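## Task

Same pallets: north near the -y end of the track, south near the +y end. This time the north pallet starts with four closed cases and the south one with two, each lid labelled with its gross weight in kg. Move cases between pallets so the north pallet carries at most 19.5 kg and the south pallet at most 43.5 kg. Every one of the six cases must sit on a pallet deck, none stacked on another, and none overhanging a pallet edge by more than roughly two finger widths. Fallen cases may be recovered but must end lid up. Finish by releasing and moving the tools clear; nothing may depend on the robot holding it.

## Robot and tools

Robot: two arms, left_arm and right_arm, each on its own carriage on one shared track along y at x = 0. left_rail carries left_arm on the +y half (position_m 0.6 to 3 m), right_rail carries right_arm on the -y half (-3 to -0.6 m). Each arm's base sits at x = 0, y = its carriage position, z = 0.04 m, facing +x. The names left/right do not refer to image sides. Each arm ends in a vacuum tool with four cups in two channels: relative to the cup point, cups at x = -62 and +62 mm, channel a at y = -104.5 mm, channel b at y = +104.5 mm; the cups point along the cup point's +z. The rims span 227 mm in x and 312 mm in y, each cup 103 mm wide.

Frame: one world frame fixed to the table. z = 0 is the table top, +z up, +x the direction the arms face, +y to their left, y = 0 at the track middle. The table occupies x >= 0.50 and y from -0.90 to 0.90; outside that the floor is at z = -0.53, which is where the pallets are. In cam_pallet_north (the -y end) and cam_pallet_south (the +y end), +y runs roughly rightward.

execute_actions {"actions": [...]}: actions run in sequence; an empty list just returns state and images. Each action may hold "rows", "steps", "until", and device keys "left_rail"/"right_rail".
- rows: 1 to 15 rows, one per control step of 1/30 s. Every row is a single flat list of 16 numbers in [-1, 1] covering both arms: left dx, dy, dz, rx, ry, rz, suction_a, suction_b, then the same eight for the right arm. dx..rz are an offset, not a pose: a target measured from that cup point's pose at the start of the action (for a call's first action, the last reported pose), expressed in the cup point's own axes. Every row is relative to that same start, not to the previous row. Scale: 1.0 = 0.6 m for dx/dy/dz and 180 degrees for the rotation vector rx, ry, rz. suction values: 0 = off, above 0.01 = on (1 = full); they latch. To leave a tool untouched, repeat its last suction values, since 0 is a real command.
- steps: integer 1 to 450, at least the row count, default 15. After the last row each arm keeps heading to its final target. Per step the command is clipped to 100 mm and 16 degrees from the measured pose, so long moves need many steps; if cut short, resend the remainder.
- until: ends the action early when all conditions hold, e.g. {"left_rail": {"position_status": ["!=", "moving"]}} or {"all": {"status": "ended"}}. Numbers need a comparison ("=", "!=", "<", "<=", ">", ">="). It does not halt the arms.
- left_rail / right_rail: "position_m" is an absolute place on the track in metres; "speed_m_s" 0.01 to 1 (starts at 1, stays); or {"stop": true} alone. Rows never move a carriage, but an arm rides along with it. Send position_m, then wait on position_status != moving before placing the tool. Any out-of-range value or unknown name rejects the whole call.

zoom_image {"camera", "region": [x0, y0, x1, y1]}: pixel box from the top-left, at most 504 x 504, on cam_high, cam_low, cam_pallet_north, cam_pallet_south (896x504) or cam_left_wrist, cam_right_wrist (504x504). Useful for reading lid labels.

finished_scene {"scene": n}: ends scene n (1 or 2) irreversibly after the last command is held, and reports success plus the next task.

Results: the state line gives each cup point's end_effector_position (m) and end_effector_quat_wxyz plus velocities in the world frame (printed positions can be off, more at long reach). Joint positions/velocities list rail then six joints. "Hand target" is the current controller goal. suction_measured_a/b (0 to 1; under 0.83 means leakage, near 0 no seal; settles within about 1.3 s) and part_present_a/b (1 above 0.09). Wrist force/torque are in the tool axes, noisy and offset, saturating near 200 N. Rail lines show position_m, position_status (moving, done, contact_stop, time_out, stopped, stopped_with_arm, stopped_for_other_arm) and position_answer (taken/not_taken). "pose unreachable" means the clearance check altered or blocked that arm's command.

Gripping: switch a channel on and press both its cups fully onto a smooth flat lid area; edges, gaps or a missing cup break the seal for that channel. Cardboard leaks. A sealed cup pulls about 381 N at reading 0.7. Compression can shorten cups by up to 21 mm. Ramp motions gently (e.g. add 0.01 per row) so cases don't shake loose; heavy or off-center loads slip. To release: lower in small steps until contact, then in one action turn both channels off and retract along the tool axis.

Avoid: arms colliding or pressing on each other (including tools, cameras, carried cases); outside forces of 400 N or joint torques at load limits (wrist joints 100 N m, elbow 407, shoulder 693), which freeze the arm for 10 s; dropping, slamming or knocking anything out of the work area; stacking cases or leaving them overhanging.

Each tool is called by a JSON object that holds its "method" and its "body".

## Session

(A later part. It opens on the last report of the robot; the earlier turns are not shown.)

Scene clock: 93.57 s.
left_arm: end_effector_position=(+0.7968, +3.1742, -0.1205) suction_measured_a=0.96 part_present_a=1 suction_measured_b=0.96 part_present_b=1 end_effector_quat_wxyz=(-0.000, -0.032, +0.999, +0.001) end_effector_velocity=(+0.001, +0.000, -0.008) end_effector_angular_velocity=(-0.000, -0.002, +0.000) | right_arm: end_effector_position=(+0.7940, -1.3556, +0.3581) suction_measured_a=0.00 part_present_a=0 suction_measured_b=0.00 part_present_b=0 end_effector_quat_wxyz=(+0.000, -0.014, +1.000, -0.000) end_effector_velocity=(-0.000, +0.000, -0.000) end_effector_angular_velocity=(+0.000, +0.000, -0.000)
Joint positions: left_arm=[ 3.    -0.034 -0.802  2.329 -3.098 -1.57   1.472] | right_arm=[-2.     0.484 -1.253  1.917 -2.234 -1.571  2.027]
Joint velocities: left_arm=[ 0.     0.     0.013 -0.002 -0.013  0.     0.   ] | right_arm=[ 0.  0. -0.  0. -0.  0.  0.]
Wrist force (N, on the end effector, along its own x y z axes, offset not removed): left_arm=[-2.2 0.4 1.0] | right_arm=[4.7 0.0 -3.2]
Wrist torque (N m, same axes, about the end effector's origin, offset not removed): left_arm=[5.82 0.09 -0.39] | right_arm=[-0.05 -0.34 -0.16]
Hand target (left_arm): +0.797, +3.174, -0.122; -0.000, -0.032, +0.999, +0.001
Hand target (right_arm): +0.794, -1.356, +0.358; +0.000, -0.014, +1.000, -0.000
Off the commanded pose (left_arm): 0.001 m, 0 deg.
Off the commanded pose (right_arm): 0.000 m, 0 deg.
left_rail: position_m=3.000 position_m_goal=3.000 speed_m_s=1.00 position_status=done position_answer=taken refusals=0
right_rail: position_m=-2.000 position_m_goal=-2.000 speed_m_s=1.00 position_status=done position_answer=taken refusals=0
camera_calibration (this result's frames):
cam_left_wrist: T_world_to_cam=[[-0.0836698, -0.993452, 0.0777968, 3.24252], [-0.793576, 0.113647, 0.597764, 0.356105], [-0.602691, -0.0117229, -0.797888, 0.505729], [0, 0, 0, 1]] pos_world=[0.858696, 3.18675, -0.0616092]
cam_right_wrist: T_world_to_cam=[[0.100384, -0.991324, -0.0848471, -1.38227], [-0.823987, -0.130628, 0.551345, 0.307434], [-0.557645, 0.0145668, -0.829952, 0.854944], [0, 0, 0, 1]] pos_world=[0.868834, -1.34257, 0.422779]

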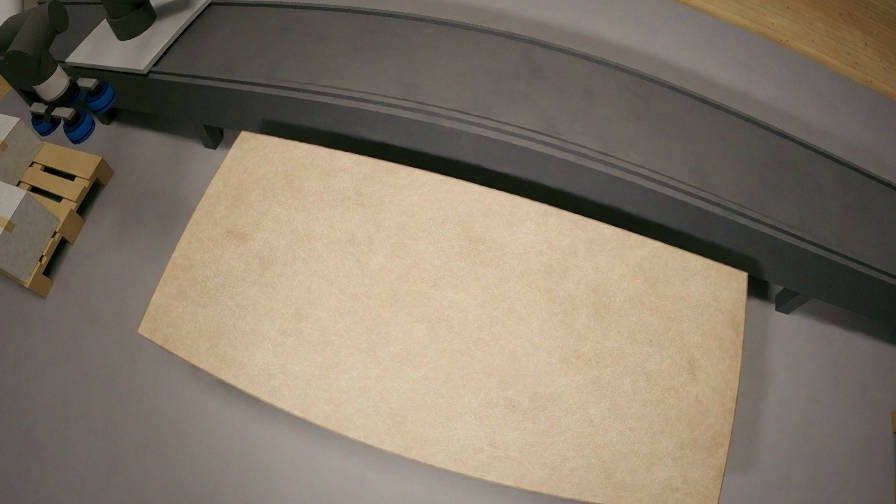

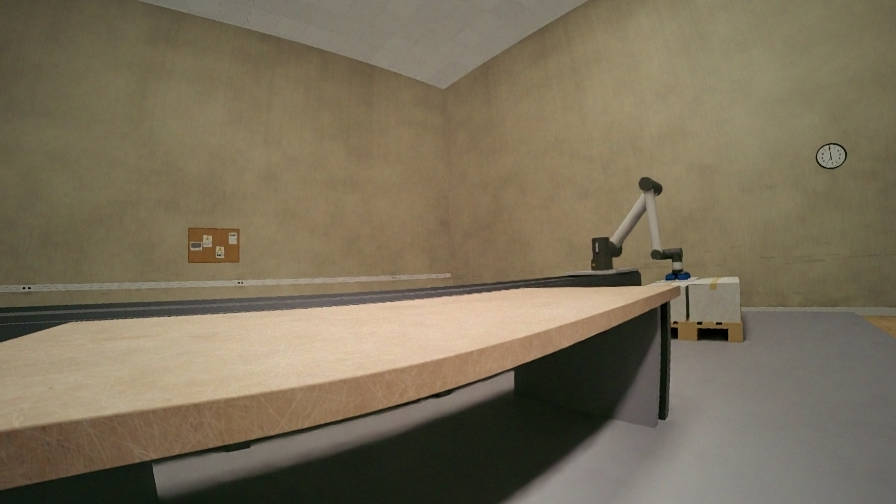

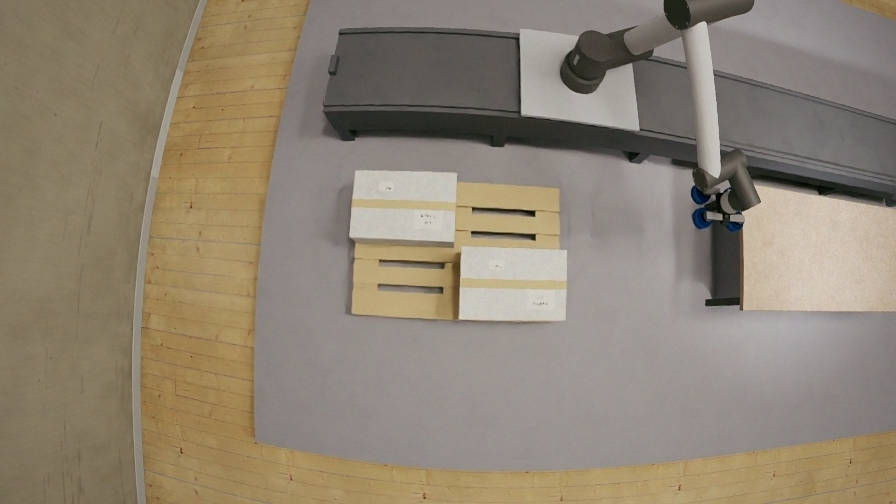

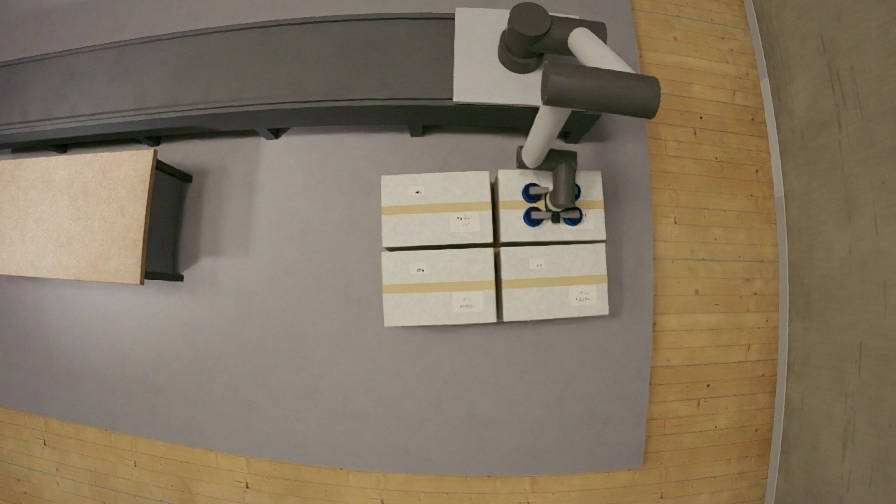

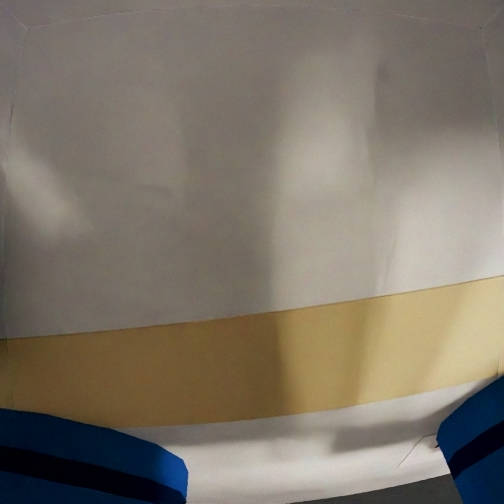

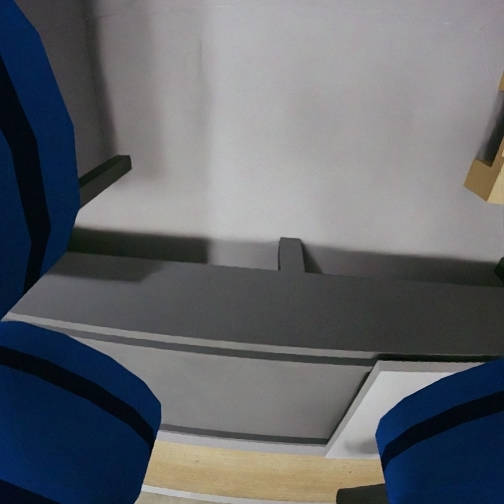

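Re-reading the state after the arm has settled at the new height to see whether the case has touched the deck yet.

{"method": "execute_actions", "body": {"actions": []}}

Scene clock: 94.00 s.
left_arm: end_effector_position=(+0.7968, +3.1742, -0.1220) suction_measured_a=0.96 part_present_a=1 suction_measured_b=0.96 part_present_b=1 end_effector_quat_wxyz=(-0.000, -0.032, +0.999, +0.001) end_effector_velocity=(+0.000, -0.000, -0.000) end_effector_angular_velocity=(-0.000, -0.000, -0.000) | right_arm: end_effector_position=(+0.7940, -1.3556, +0.3581) suction_measured_a=0.00 part_present_a=0 suction_measured_b=0.00 part_present_b=0 end_effector_quat_wxyz=(+0.000, -0.014, +1.000, -0.000) end_effector_velocity=(+0.000, -0.000, -0.000) end_effector_angular_velocity=(+0.000, +0.000, +0.000)
Joint positions: left_arm=[ 3.    -0.034 -0.8    2.329 -3.1   -1.57   1.472] | right_arm=[-2.     0.484 -1.253  1.917 -2.234 -1.571  2.027]
Joint velocities: left_arm=[ 0. -0.  0. -0. -0.  0.  0.] | right_arm=[ 0. -0.  0.  0.  0.  0. -0.]
Wrist force (N, on the end effector, along its own x y z axes, offset not removed): left_arm=[1.0 -5.9 5.9] | right_arm=[1.6 0.1 -1.9]
Wrist torque (N m, same axes, about the end effector's origin, offset not removed): left_arm=[5.09 -0.69 -0.06] | right_arm=[-0.10 0.08 -0.08]
Hand target (left_arm): +0.797, +3.174, -0.122; -0.000, -0.032, +0.999, +0.001
Hand target (right_arm): +0.794, -1.356, +0.358; +0.000, -0.014, +1.000, -0.000
Off the commanded pose (left_arm): 0.000 m, 0 deg.
Off the commanded pose (right_arm): 0.000 m, 0 deg.
left_rail: position_m=3.000 position_m_goal=3.000 speed_m_s=1.00 position_status=done position_answer=taken refusals=0
right_rail: position_m=-2.000 position_m_goal=-2.000 speed_m_s=1.00 position_status=done position_answer=taken refusals=0
camera_calibration (this result's frames):
cam_left_wrist: T_world_to_cam=[[-0.0836688, -0.993452, 0.0777988, 3.24263], [-0.793554, 0.113647, 0.597794, 0.356951], [-0.602721, -0.0117208, -0.797866, 0.504583], [0, 0, 0, 1]] pos_world=[0.858689, 3.18675, -0.0630659]
cam_right_wrist: T_world_to_cam=[[0.100384, -0.991324, -0.0848473, -1.38227], [-0.823987, -0.130629, 0.551345, 0.307433], [-0.557645, 0.0145667, -0.829952, 0.854944], [0, 0, 0, 1]] pos_world=[0.868834, -1.34257, 0.422779]

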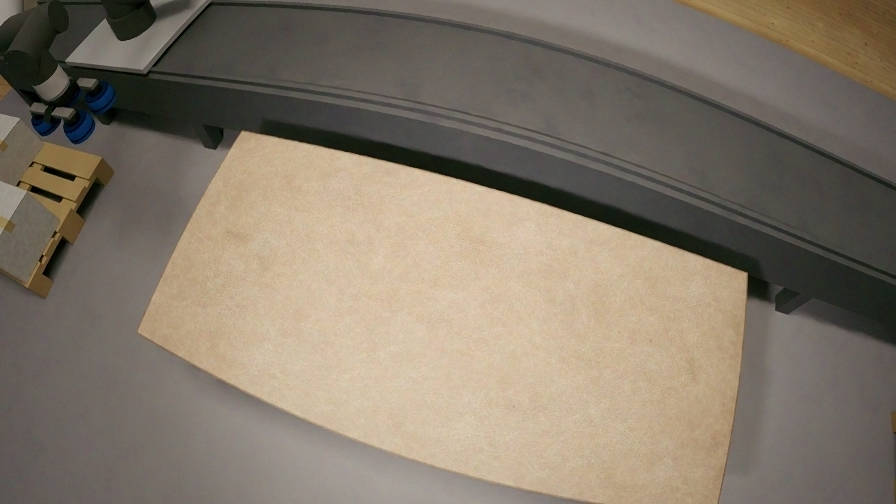

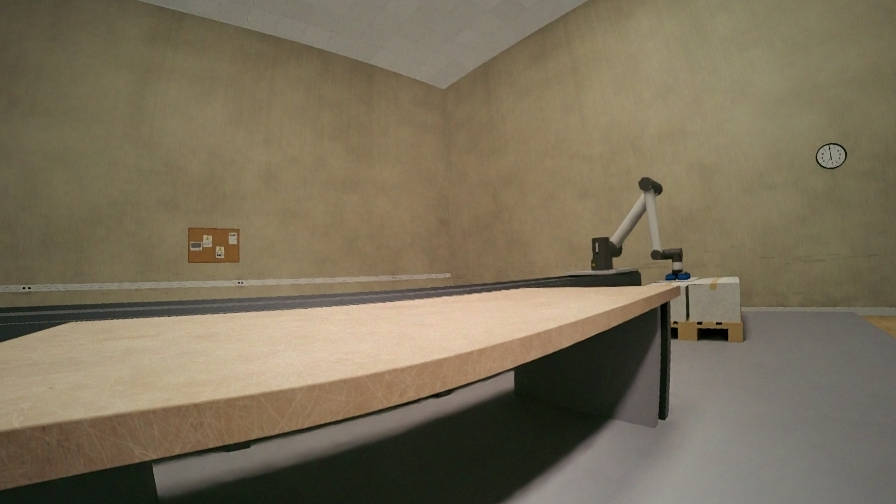

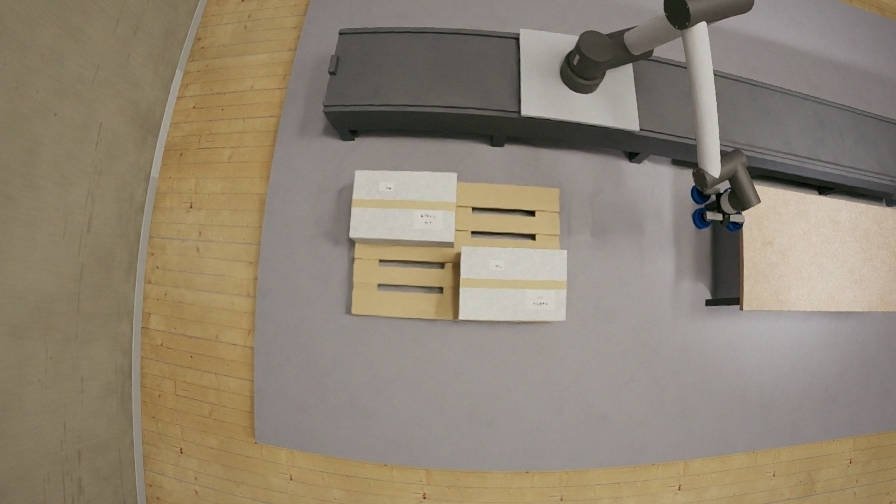

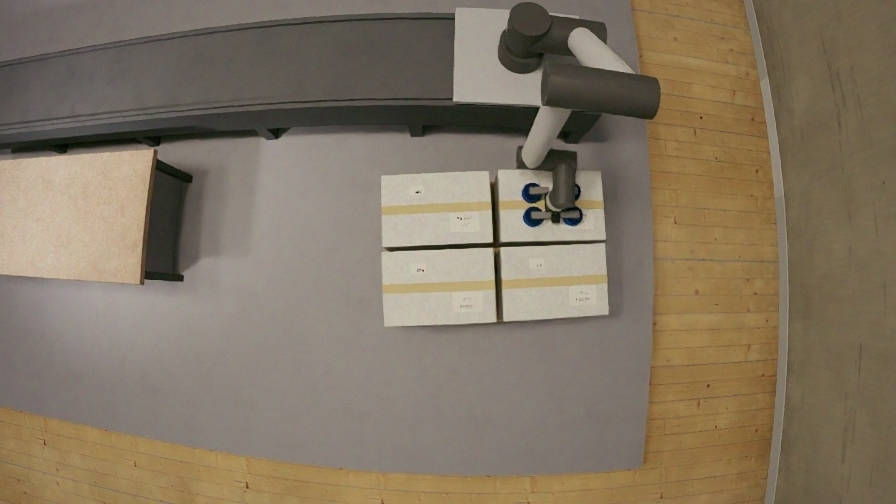

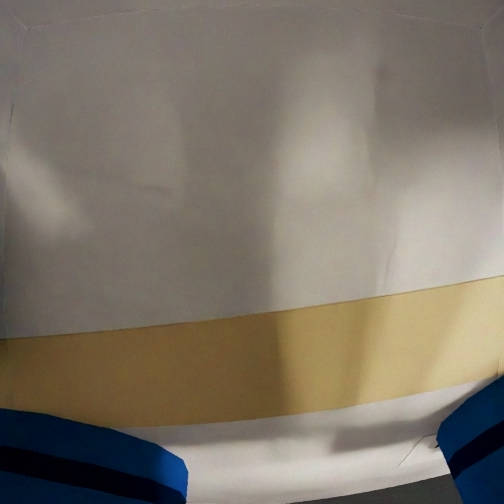

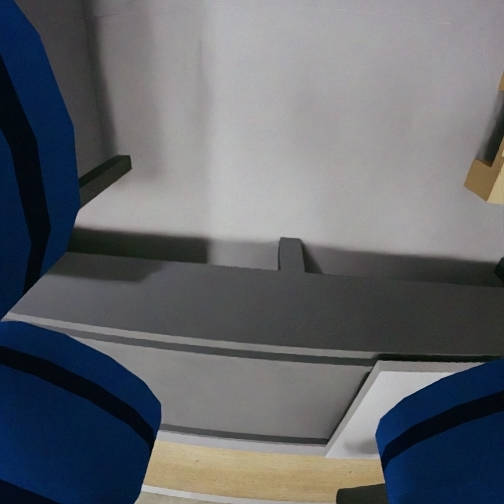

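{"method": "execute_actions", "body": {"actions": [{"rows":[[0,0,0.0028,0,0,0,1,1,0,0,0,0,0,0,0,0]],"steps":2}]}}

Scene clock: 94.47 s.
left_arm: end_effector_position=(+0.7968, +3.1743, -0.1222) suction_measured_a=0.96 part_present_a=1 suction_measured_b=0.96 part_present_b=1 end_effector_quat_wxyz=(-0.000, -0.032, +0.999, +0.001) end_effector_velocity=(+0.001, +0.000, -0.008) end_effector_angular_velocity=(-0.000, -0.002, +0.000) | right_arm: end_effector_position=(+0.7940, -1.3556, +0.3581) suction_measured_a=0.00 part_present_a=0 suction_measured_b=0.00 part_present_b=0 end_effector_quat_wxyz=(+0.000, -0.014, +1.000, -0.000) end_effector_velocity=(+0.000, -0.000, -0.000) end_effector_angular_velocity=(-0.000, +0.000, -0.000)
Joint positions: left_arm=[ 3.    -0.034 -0.799  2.329 -3.1   -1.57   1.472] | right_arm=[-2.     0.484 -1.253  1.917 -2.234 -1.571  2.027]
Joint velocities: left_arm=[ 0.     0.     0.013 -0.002 -0.013 -0.     0.   ] | right_arm=[ 0. -0.  0.  0.  0.  0.  0.]
Wrist force (N, on the end effector, along its own x y z axes, offset not removed): left_arm=[-0.1 -0.3 -3.0] | right_arm=[4.9 0.4 -1.4]
Wrist torque (N m, same axes, about the end effector's origin, offset not removed): left_arm=[5.75 -0.06 -0.28] | right_arm=[-0.03 -0.31 -0.14]
Hand target (left_arm): +0.797, +3.174, -0.124; -0.000, -0.032, +0.999, +0.001
Hand target (right_arm): +0.794, -1.356, +0.358; +0.000, -0.014, +1.000, -0.000
Off the commanded pose (left_arm): 0.002 m, 0 deg.
Off the commanded pose (right_arm): 0.000 m, 0 deg.
left_rail: position_m=3.000 position_m_goal=3.000 speed_m_s=1.00 position_status=done position_answer=taken refusals=0
right_rail: position_m=-2.000 position_m_goal=-2.000 speed_m_s=1.00 position_status=done position_answer=taken refusals=0
camera_calibration (this result's frames):
cam_left_wrist: T_world_to_cam=[[-0.0836694, -0.993452, 0.0777976, 3.24265], [-0.793567, 0.113647, 0.597776, 0.357068], [-0.602703, -0.0117221, -0.79788, 0.504438], [0, 0, 0, 1]] pos_world=[0.858694, 3.18675, -0.0632361]
cam_right_wrist: T_world_to_cam=[[0.100384, -0.991324, -0.0848471, -1.38227], [-0.823987, -0.130629, 0.551345, 0.307434], [-0.557645, 0.0145667, -0.829952, 0.854944], [0, 0, 0, 1]] pos_world=[0.868834, -1.34257, 0.422779]

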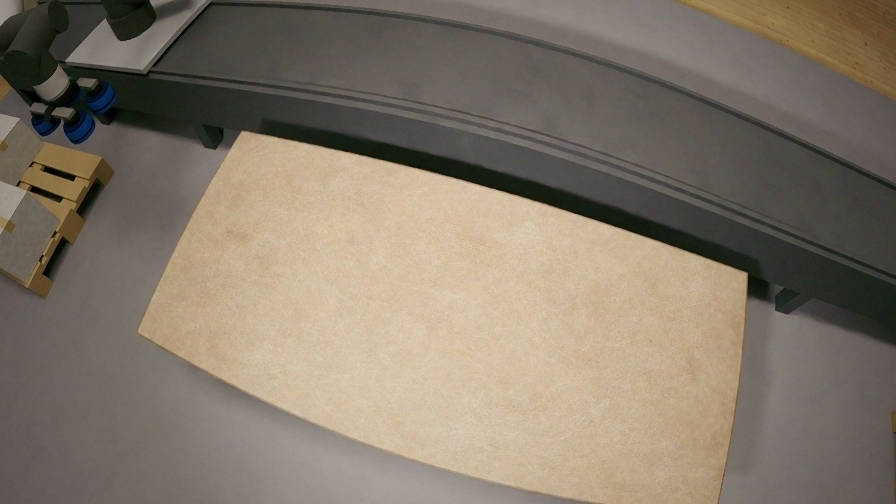

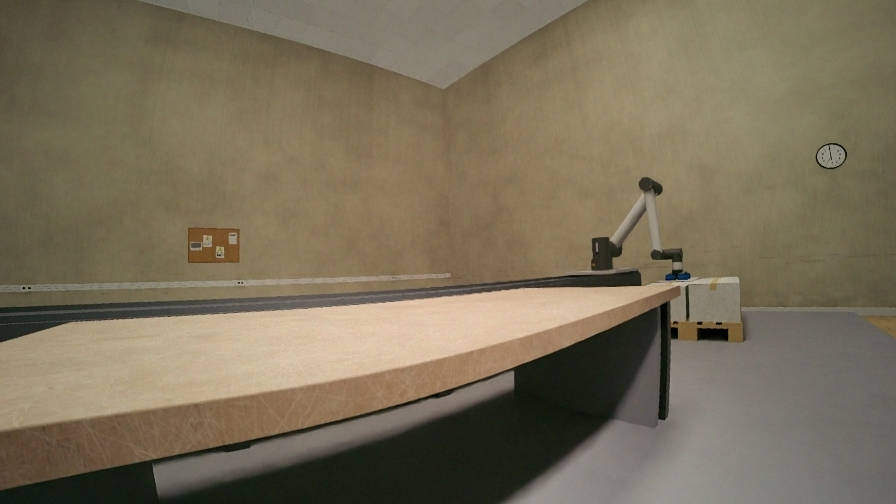

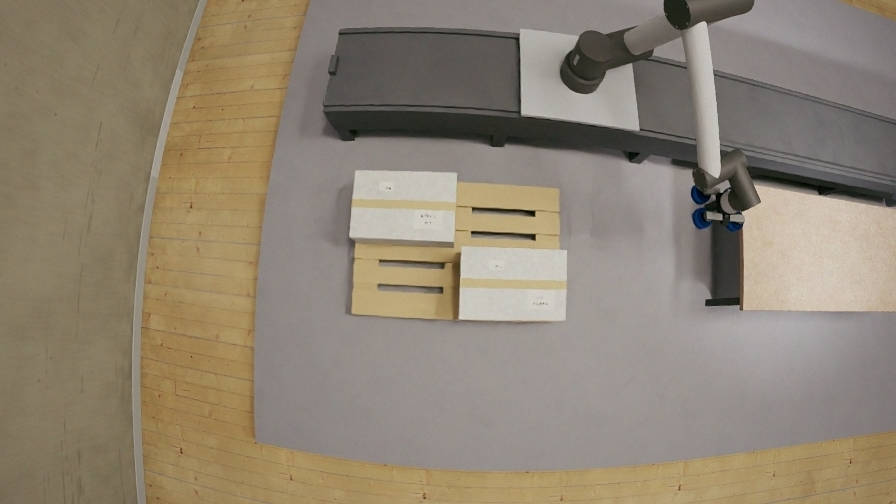

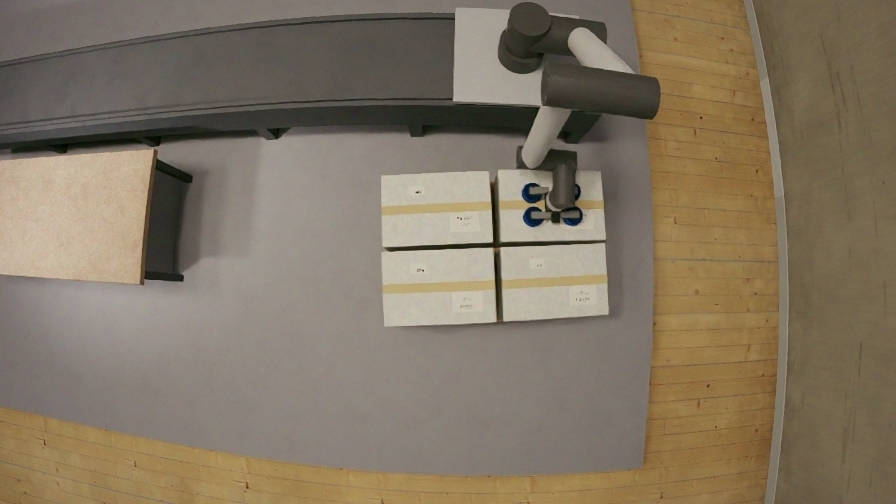

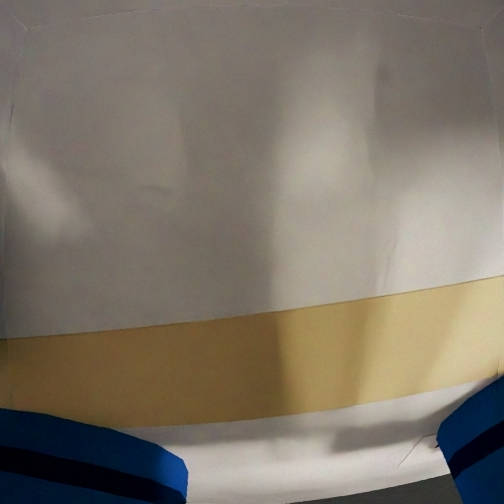

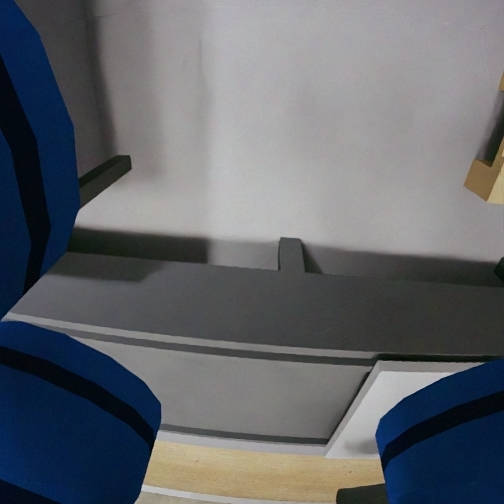

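Re-reading the state after the arm has settled at the new height to see whether the case has touched the deck yet.

{"method": "execute_actions", "body": {"actions": []}}

Scene clock: 94.80 s.
left_arm: end_effector_position=(+0.7968, +3.1743, -0.1236) suction_measured_a=0.96 part_present_a=1 suction_measured_b=0.96 part_present_b=1 end_effector_quat_wxyz=(-0.000, -0.032, +0.999, +0.001) end_effector_velocity=(+0.000, -0.000, -0.001) end_effector_angular_velocity=(-0.000, -0.000, +0.000) | right_arm: end_effector_position=(+0.7940, -1.3556, +0.3581) suction_measured_a=0.00 part_present_a=0 suction_measured_b=0.00 part_present_b=0 end_effector_quat_wxyz=(+0.000, -0.014, +1.000, -0.000) end_effector_velocity=(+0.000, +0.000, -0.000) end_effector_angular_velocity=(+0.000, +0.000, -0.000)
Joint positions: left_arm=[ 3.    -0.034 -0.797  2.328 -3.102 -1.57   1.472] | right_arm=[-2.     0.484 -1.253  1.917 -2.234 -1.571  2.027]
Joint velocities: left_arm=[ 0.     0.     0.001 -0.    -0.001  0.    -0.   ] | right_arm=[ 0. -0.  0. -0.  0.  0.  0.]
Wrist force (N, on the end effector, along its own x y z axes, offset not removed): left_arm=[3.1 -0.5 4.3] | right_arm=[3.8 0.2 -0.2]
Wrist torque (N m, same axes, about the end effector's origin, offset not removed): left_arm=[5.80 -0.80 -0.18] | right_arm=[-0.13 -0.11 -0.17]
Hand target (left_arm): +0.797, +3.174, -0.124; -0.000, -0.032, +0.999, +0.001
Hand target (right_arm): +0.794, -1.356, +0.358; +0.000, -0.014, +1.000, -0.000
Off the commanded pose (left_arm): 0.000 m, 0 deg.
Off the commanded pose (right_arm): 0.000 m, 0 deg.
left_rail: position_m=3.000 position_m_goal=3.000 speed_m_s=1.00 position_status=done position_answer=taken refusals=0
right_rail: position_m=-2.000 position_m_goal=-2.000 speed_m_s=1.00 position_status=done position_answer=taken refusals=0
camera_calibration (this result's frames):
cam_left_wrist: T_world_to_cam=[[-0.0836651, -0.993452, 0.0777997, 3.24276], [-0.793544, 0.113645, 0.597807, 0.357909], [-0.602734, -0.0117218, -0.797856, 0.503314], [0, 0, 0, 1]] pos_world=[0.858687, 3.18675, -0.0646737]
cam_right_wrist: T_world_to_cam=[[0.100385, -0.991324, -0.0848472, -1.38227], [-0.823987, -0.130629, 0.551345, 0.307433], [-0.557645, 0.0145665, -0.829952, 0.854943], [0, 0, 0, 1]] pos_world=[0.868834, -1.34257, 0.422779]

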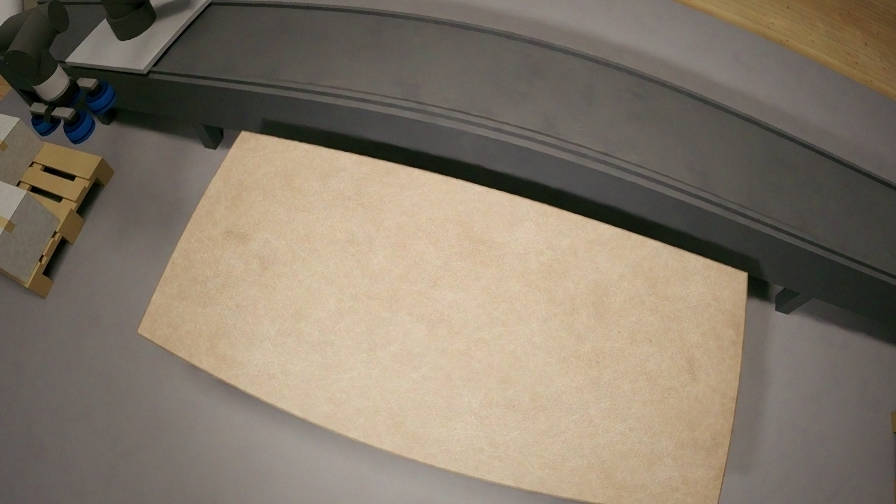

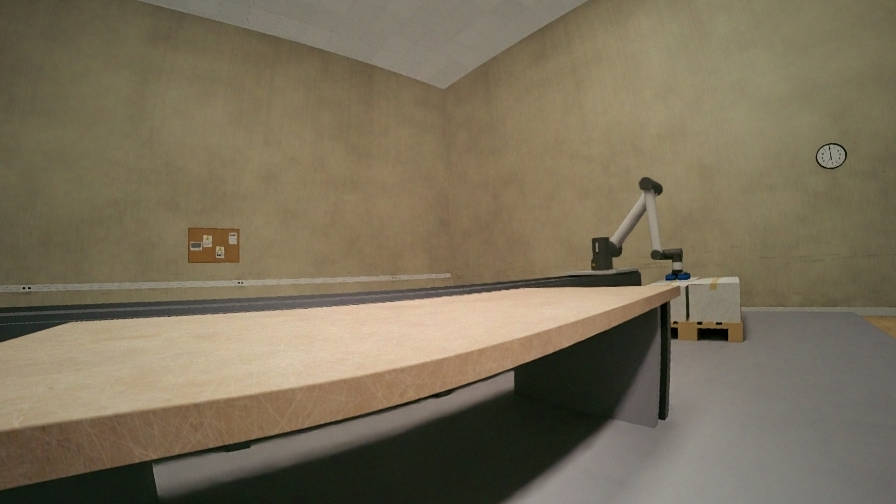

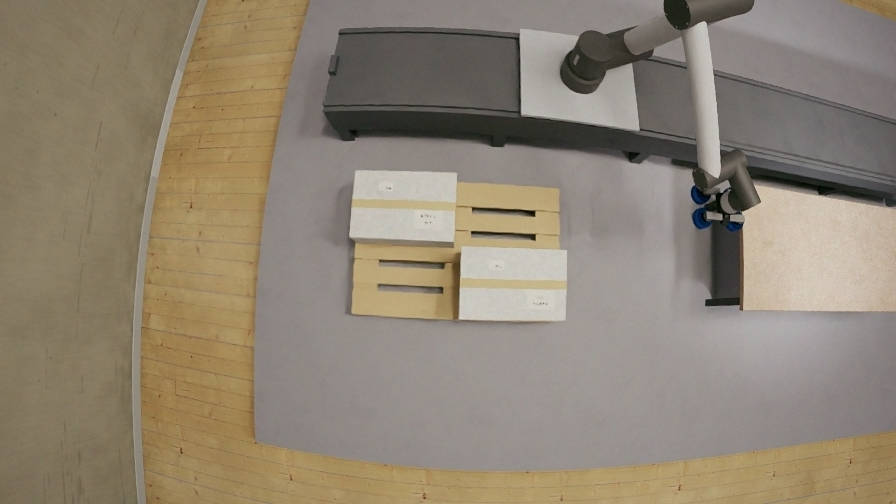

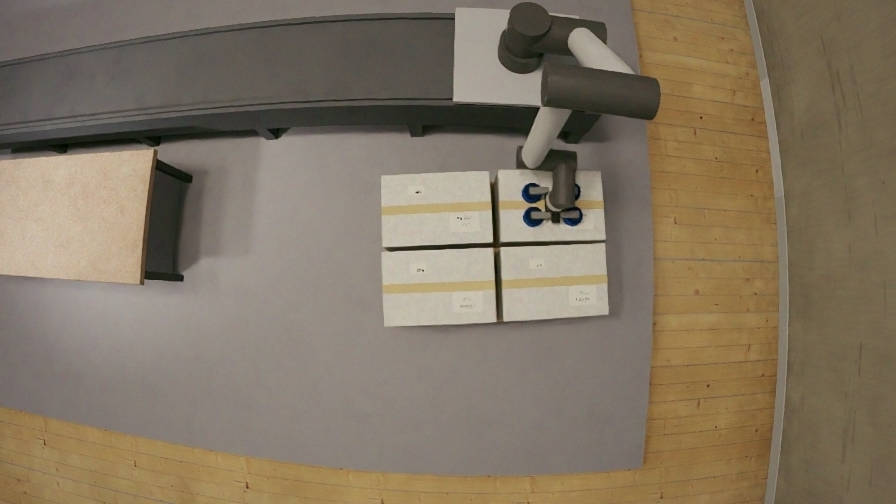

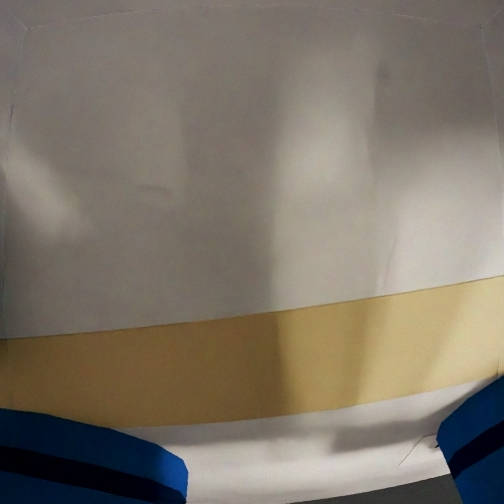

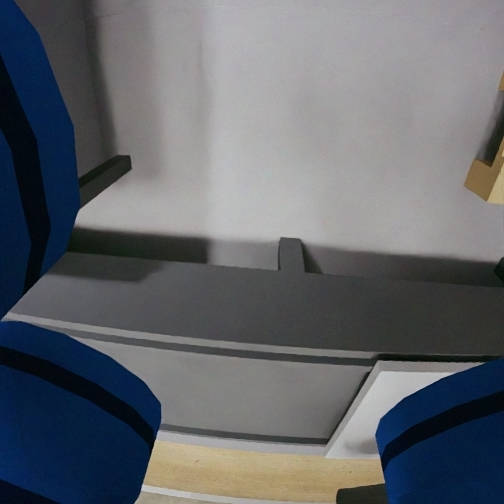

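{"method": "execute_actions", "body": {"actions": [{"rows":[[0,0,0.003,0,0,0,1,1,0,0,0,0,0,0,0,0]],"steps":2}]}}

Scene clock: 95.23 s.
left_arm: end_effector_position=(+0.7968, +3.1743, -0.1238) suction_measured_a=0.96 part_present_a=1 suction_measured_b=0.96 part_present_b=1 end_effector_quat_wxyz=(-0.000, -0.032, +0.999, +0.001) end_effector_velocity=(+0.001, +0.000, -0.008) end_effector_angular_velocity=(-0.000, -0.002, +0.000) | right_arm: end_effector_position=(+0.7940, -1.3556, +0.3581) suction_measured_a=0.00 part_present_a=0 suction_measured_b=0.00 part_present_b=0 end_effector_quat_wxyz=(+0.000, -0.014, +1.000, -0.000) end_effector_velocity=(-0.000, +0.000, +0.000) end_effector_angular_velocity=(+0.000, -0.000, -0.000)
Joint positions: left_arm=[ 3.    -0.034 -0.797  2.328 -3.102 -1.57   1.472] | right_arm=[-2.     0.484 -1.253  1.917 -2.234 -1.571  2.027]
Joint velocities: left_arm=[ 0.     0.     0.014 -0.002 -0.013  0.     0.   ] | right_arm=[ 0.  0. -0. -0.  0. -0.  0.]
Wrist force (N, on the end effector, along its own x y z axes, offset not removed): left_arm=[1.0 -6.1 -8.7] | right_arm=[3.8 0.6 0.3]
Wrist torque (N m, same axes, about the end effector's origin, offset not removed): left_arm=[4.95 -0.39 0.01] | right_arm=[0.03 -0.19 -0.09]
Hand target (left_arm): +0.797, +3.174, -0.125; -0.000, -0.032, +0.999, +0.001
Hand target (right_arm): +0.794, -1.356, +0.358; +0.000, -0.014, +1.000, -0.000
Off the commanded pose (left_arm): 0.002 m, 0 deg.
Off the commanded pose (right_arm): 0.000 m, 0 deg.
left_rail: position_m=3.000 position_m_goal=3.000 speed_m_s=1.00 position_status=done position_answer=taken refusals=0
right_rail: position_m=-2.000 position_m_goal=-2.000 speed_m_s=1.00 position_status=done position_answer=taken refusals=0
camera_calibration (this result's frames):
cam_left_wrist: T_world_to_cam=[[-0.0836684, -0.993452, 0.0777982, 3.24278], [-0.793559, 0.113647, 0.597786, 0.358051], [-0.602713, -0.0117217, -0.797872, 0.503125], [0, 0, 0, 1]] pos_world=[0.858693, 3.18675, -0.0648918]
cam_right_wrist: T_world_to_cam=[[0.100384, -0.991324, -0.0848471, -1.38227], [-0.823987, -0.130629, 0.551345, 0.307433], [-0.557645, 0.0145665, -0.829952, 0.854943], [0, 0, 0, 1]] pos_world=[0.868834, -1.34257, 0.422779]

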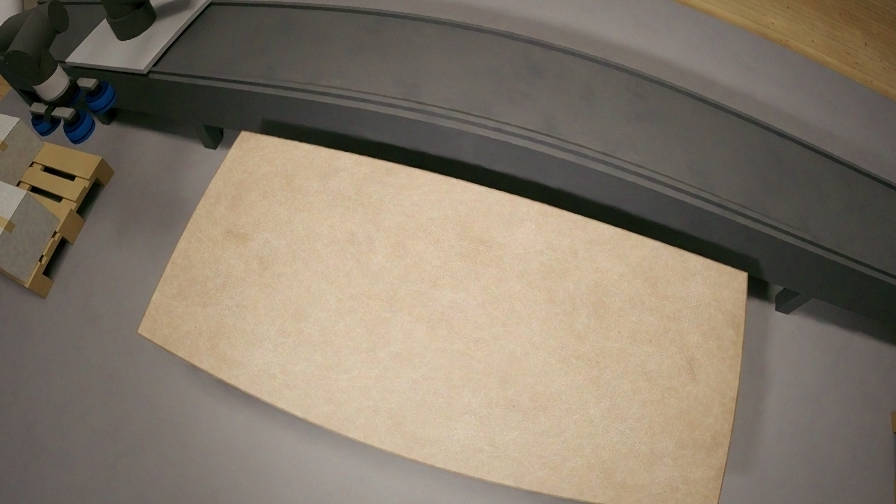

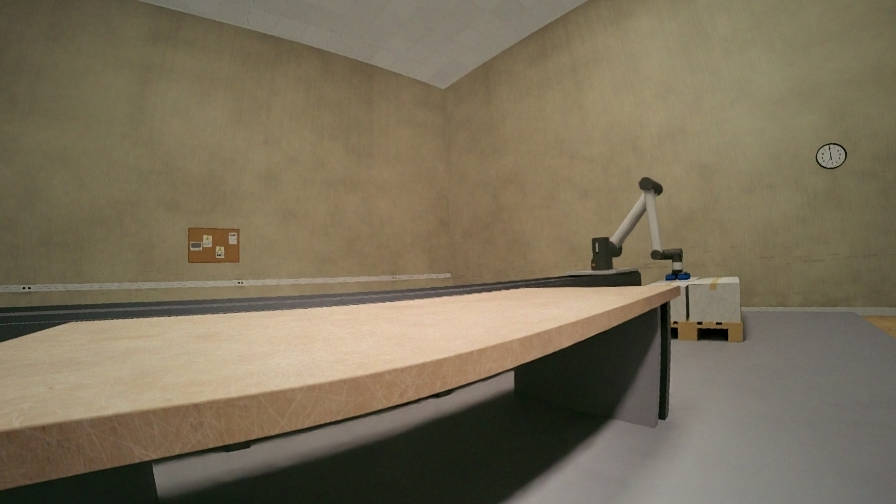

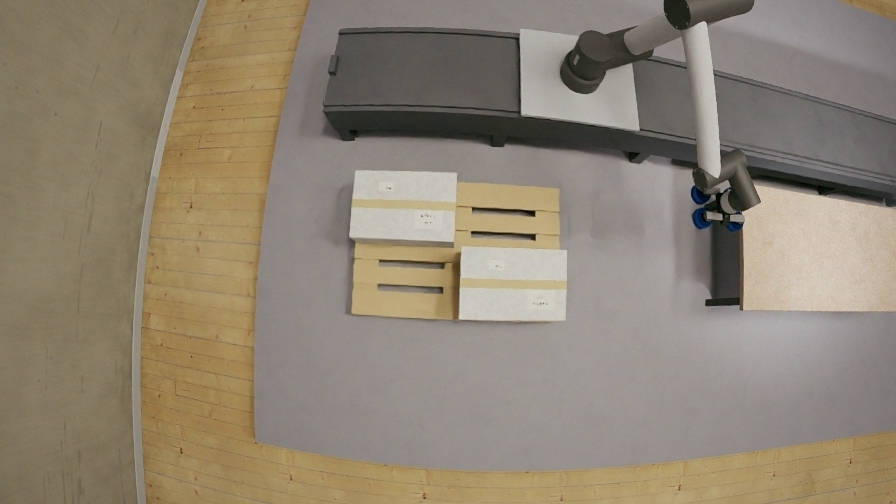

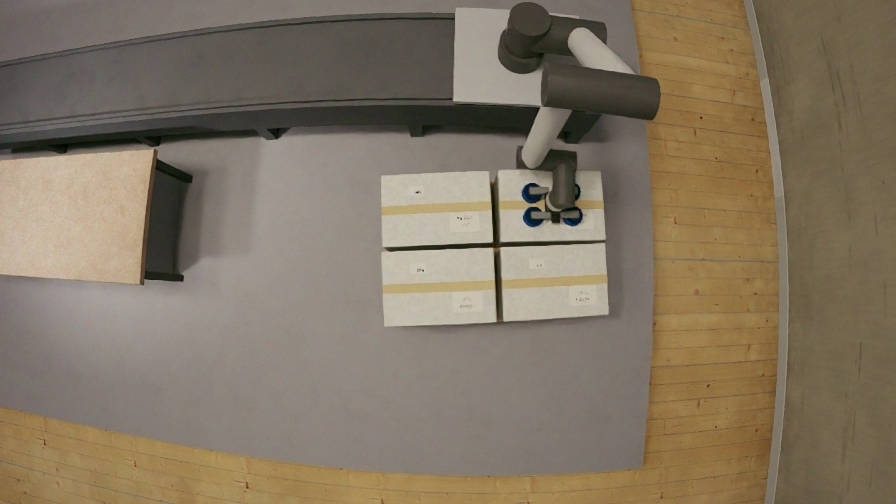

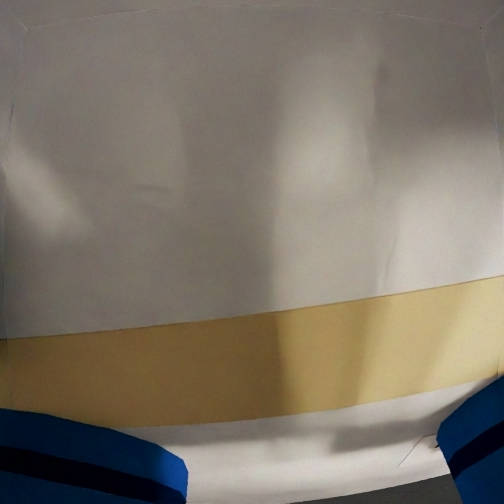

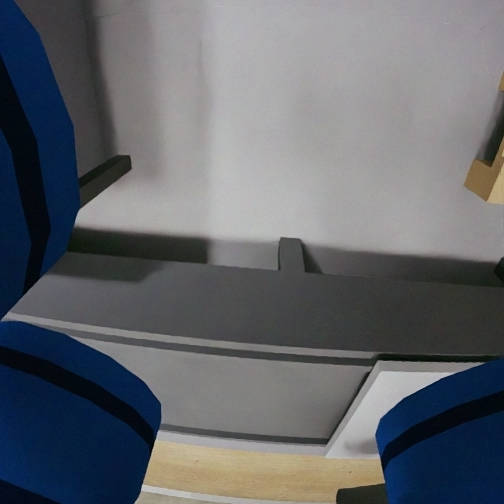

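Re-reading the state after the arm has settled at the new height to see whether the case has touched the deck yet.

{"method": "execute_actions", "body": {"actions": []}}

Scene clock: 95.60 s.
left_arm: end_effector_position=(+0.7968, +3.1744, -0.1250) suction_measured_a=0.96 part_present_a=1 suction_measured_b=0.96 part_present_b=1 end_effector_quat_wxyz=(+0.000, -0.032, +0.999, +0.000) end_effector_velocity=(-0.000, +0.000, -0.001) end_effector_angular_velocity=(+0.000, +0.000, +0.000) | right_arm: end_effector_position=(+0.7940, -1.3556, +0.3581) suction_measured_a=0.00 part_present_a=0 suction_measured_b=0.00 part_present_b=0 end_effector_quat_wxyz=(+0.000, -0.014, +1.000, -0.000) end_effector_velocity=(-0.000, +0.000, +0.000) end_effector_angular_velocity=(+0.000, -0.000, +0.000)
Joint positions: left_arm=[ 3.    -0.034 -0.795  2.328 -3.104 -1.57   1.472] | right_arm=[-2.     0.484 -1.253  1.917 -2.234 -1.571  2.027]
Joint velocities: left_arm=[ 0.     0.     0.001 -0.    -0.    -0.     0.   ] | right_arm=[ 0.  0. -0.  0. -0. -0.  0.]
Wrist force (N, on the end effector, along its own x y z axes, offset not removed): left_arm=[45.4 41.7 -159.9] | right_arm=[4.2 -0.1 -1.1]
Wrist torque (N m, same axes, about the end effector's origin, offset not removed): left_arm=[25.58 0.95 5.40] | right_arm=[-0.09 -0.21 -0.14]
Hand target (left_arm): +0.797, +3.174, -0.125; -0.000, -0.032, +0.999, +0.001
Hand target (right_arm): +0.794, -1.356, +0.358; +0.000, -0.014, +1.000, -0.000
Off the commanded pose (left_arm): 0.000 m, 0 deg.
Off the commanded pose (right_arm): 0.000 m, 0 deg.
left_rail: position_m=3.000 position_m_goal=3.000 speed_m_s=1.00 position_status=done position_answer=taken refusals=0
right_rail: position_m=-2.000 position_m_goal=-2.000 speed_m_s=1.00 position_status=done position_answer=taken refusals=0
camera_calibration (this result's frames):
cam_left_wrist: T_world_to_cam=[[-0.0836786, -0.99345, 0.0778168, 3.24299], [-0.793767, 0.113662, 0.597507, 0.358854], [-0.602438, -0.0117698, -0.798079, 0.502094], [0, 0, 0, 1]] pos_world=[0.858696, 3.18687, -0.0660658]
cam_right_wrist: T_world_to_cam=[[0.100385, -0.991324, -0.0848473, -1.38227], [-0.823987, -0.130629, 0.551345, 0.307433], [-0.557645, 0.0145666, -0.829952, 0.854943], [0, 0, 0, 1]] pos_world=[0.868834, -1.34257, 0.422779]

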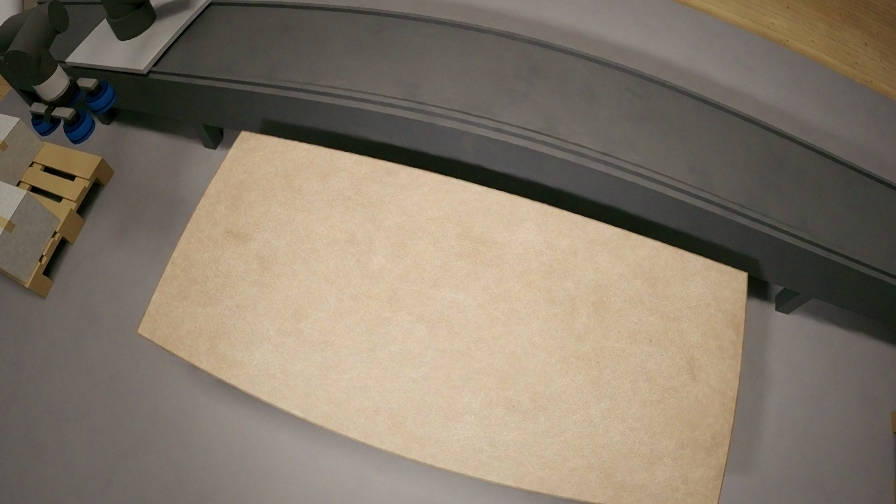

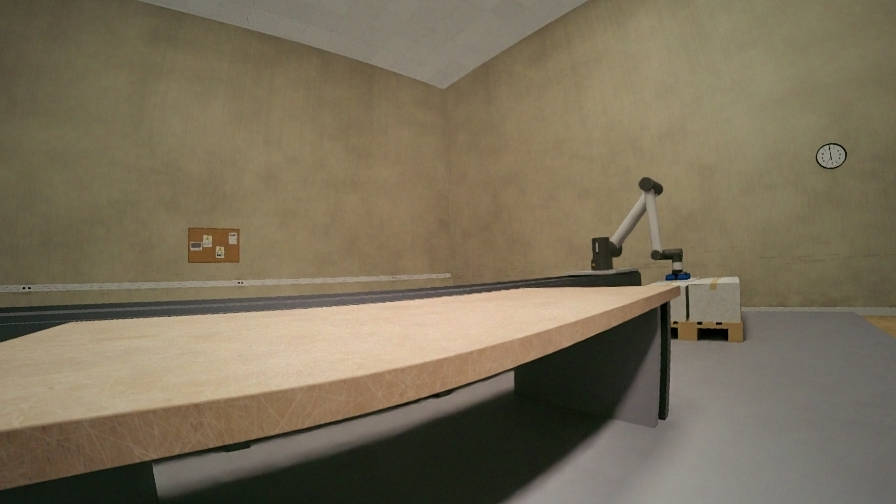

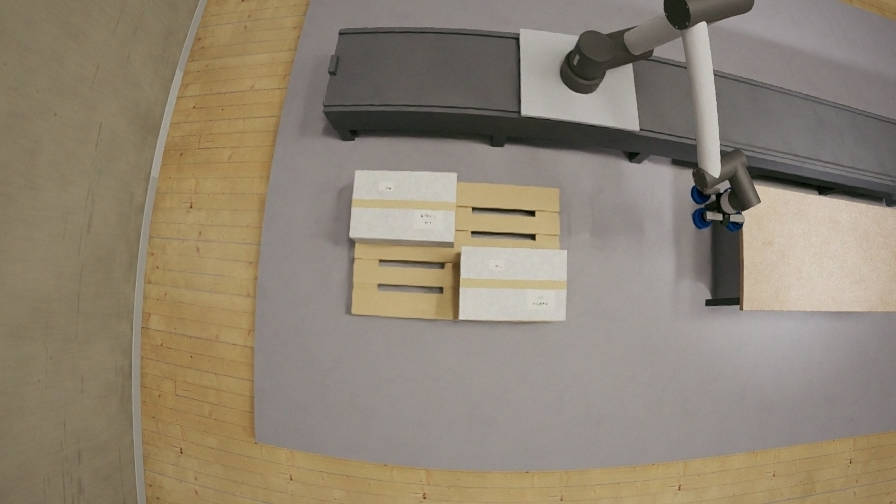

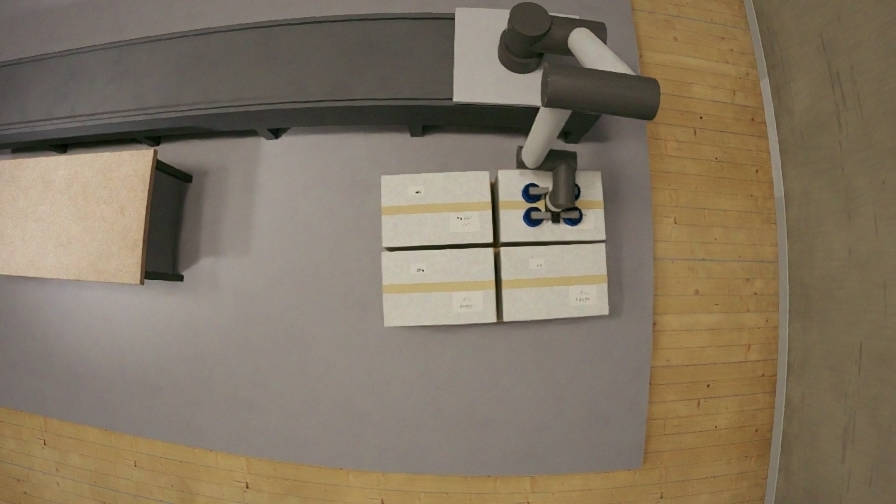

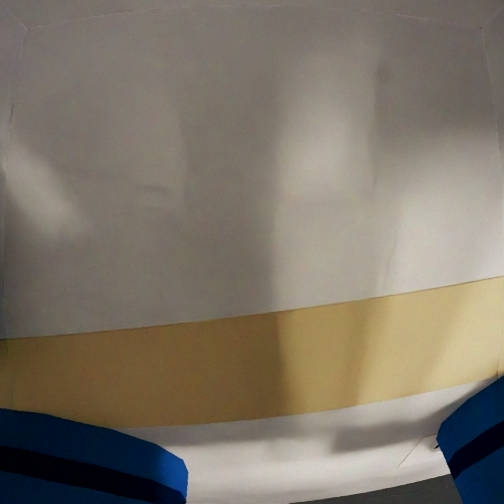

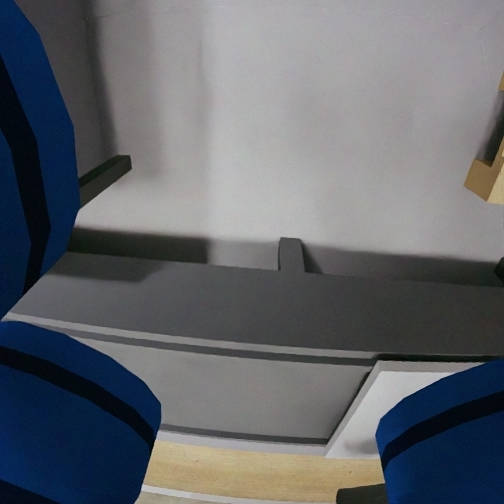

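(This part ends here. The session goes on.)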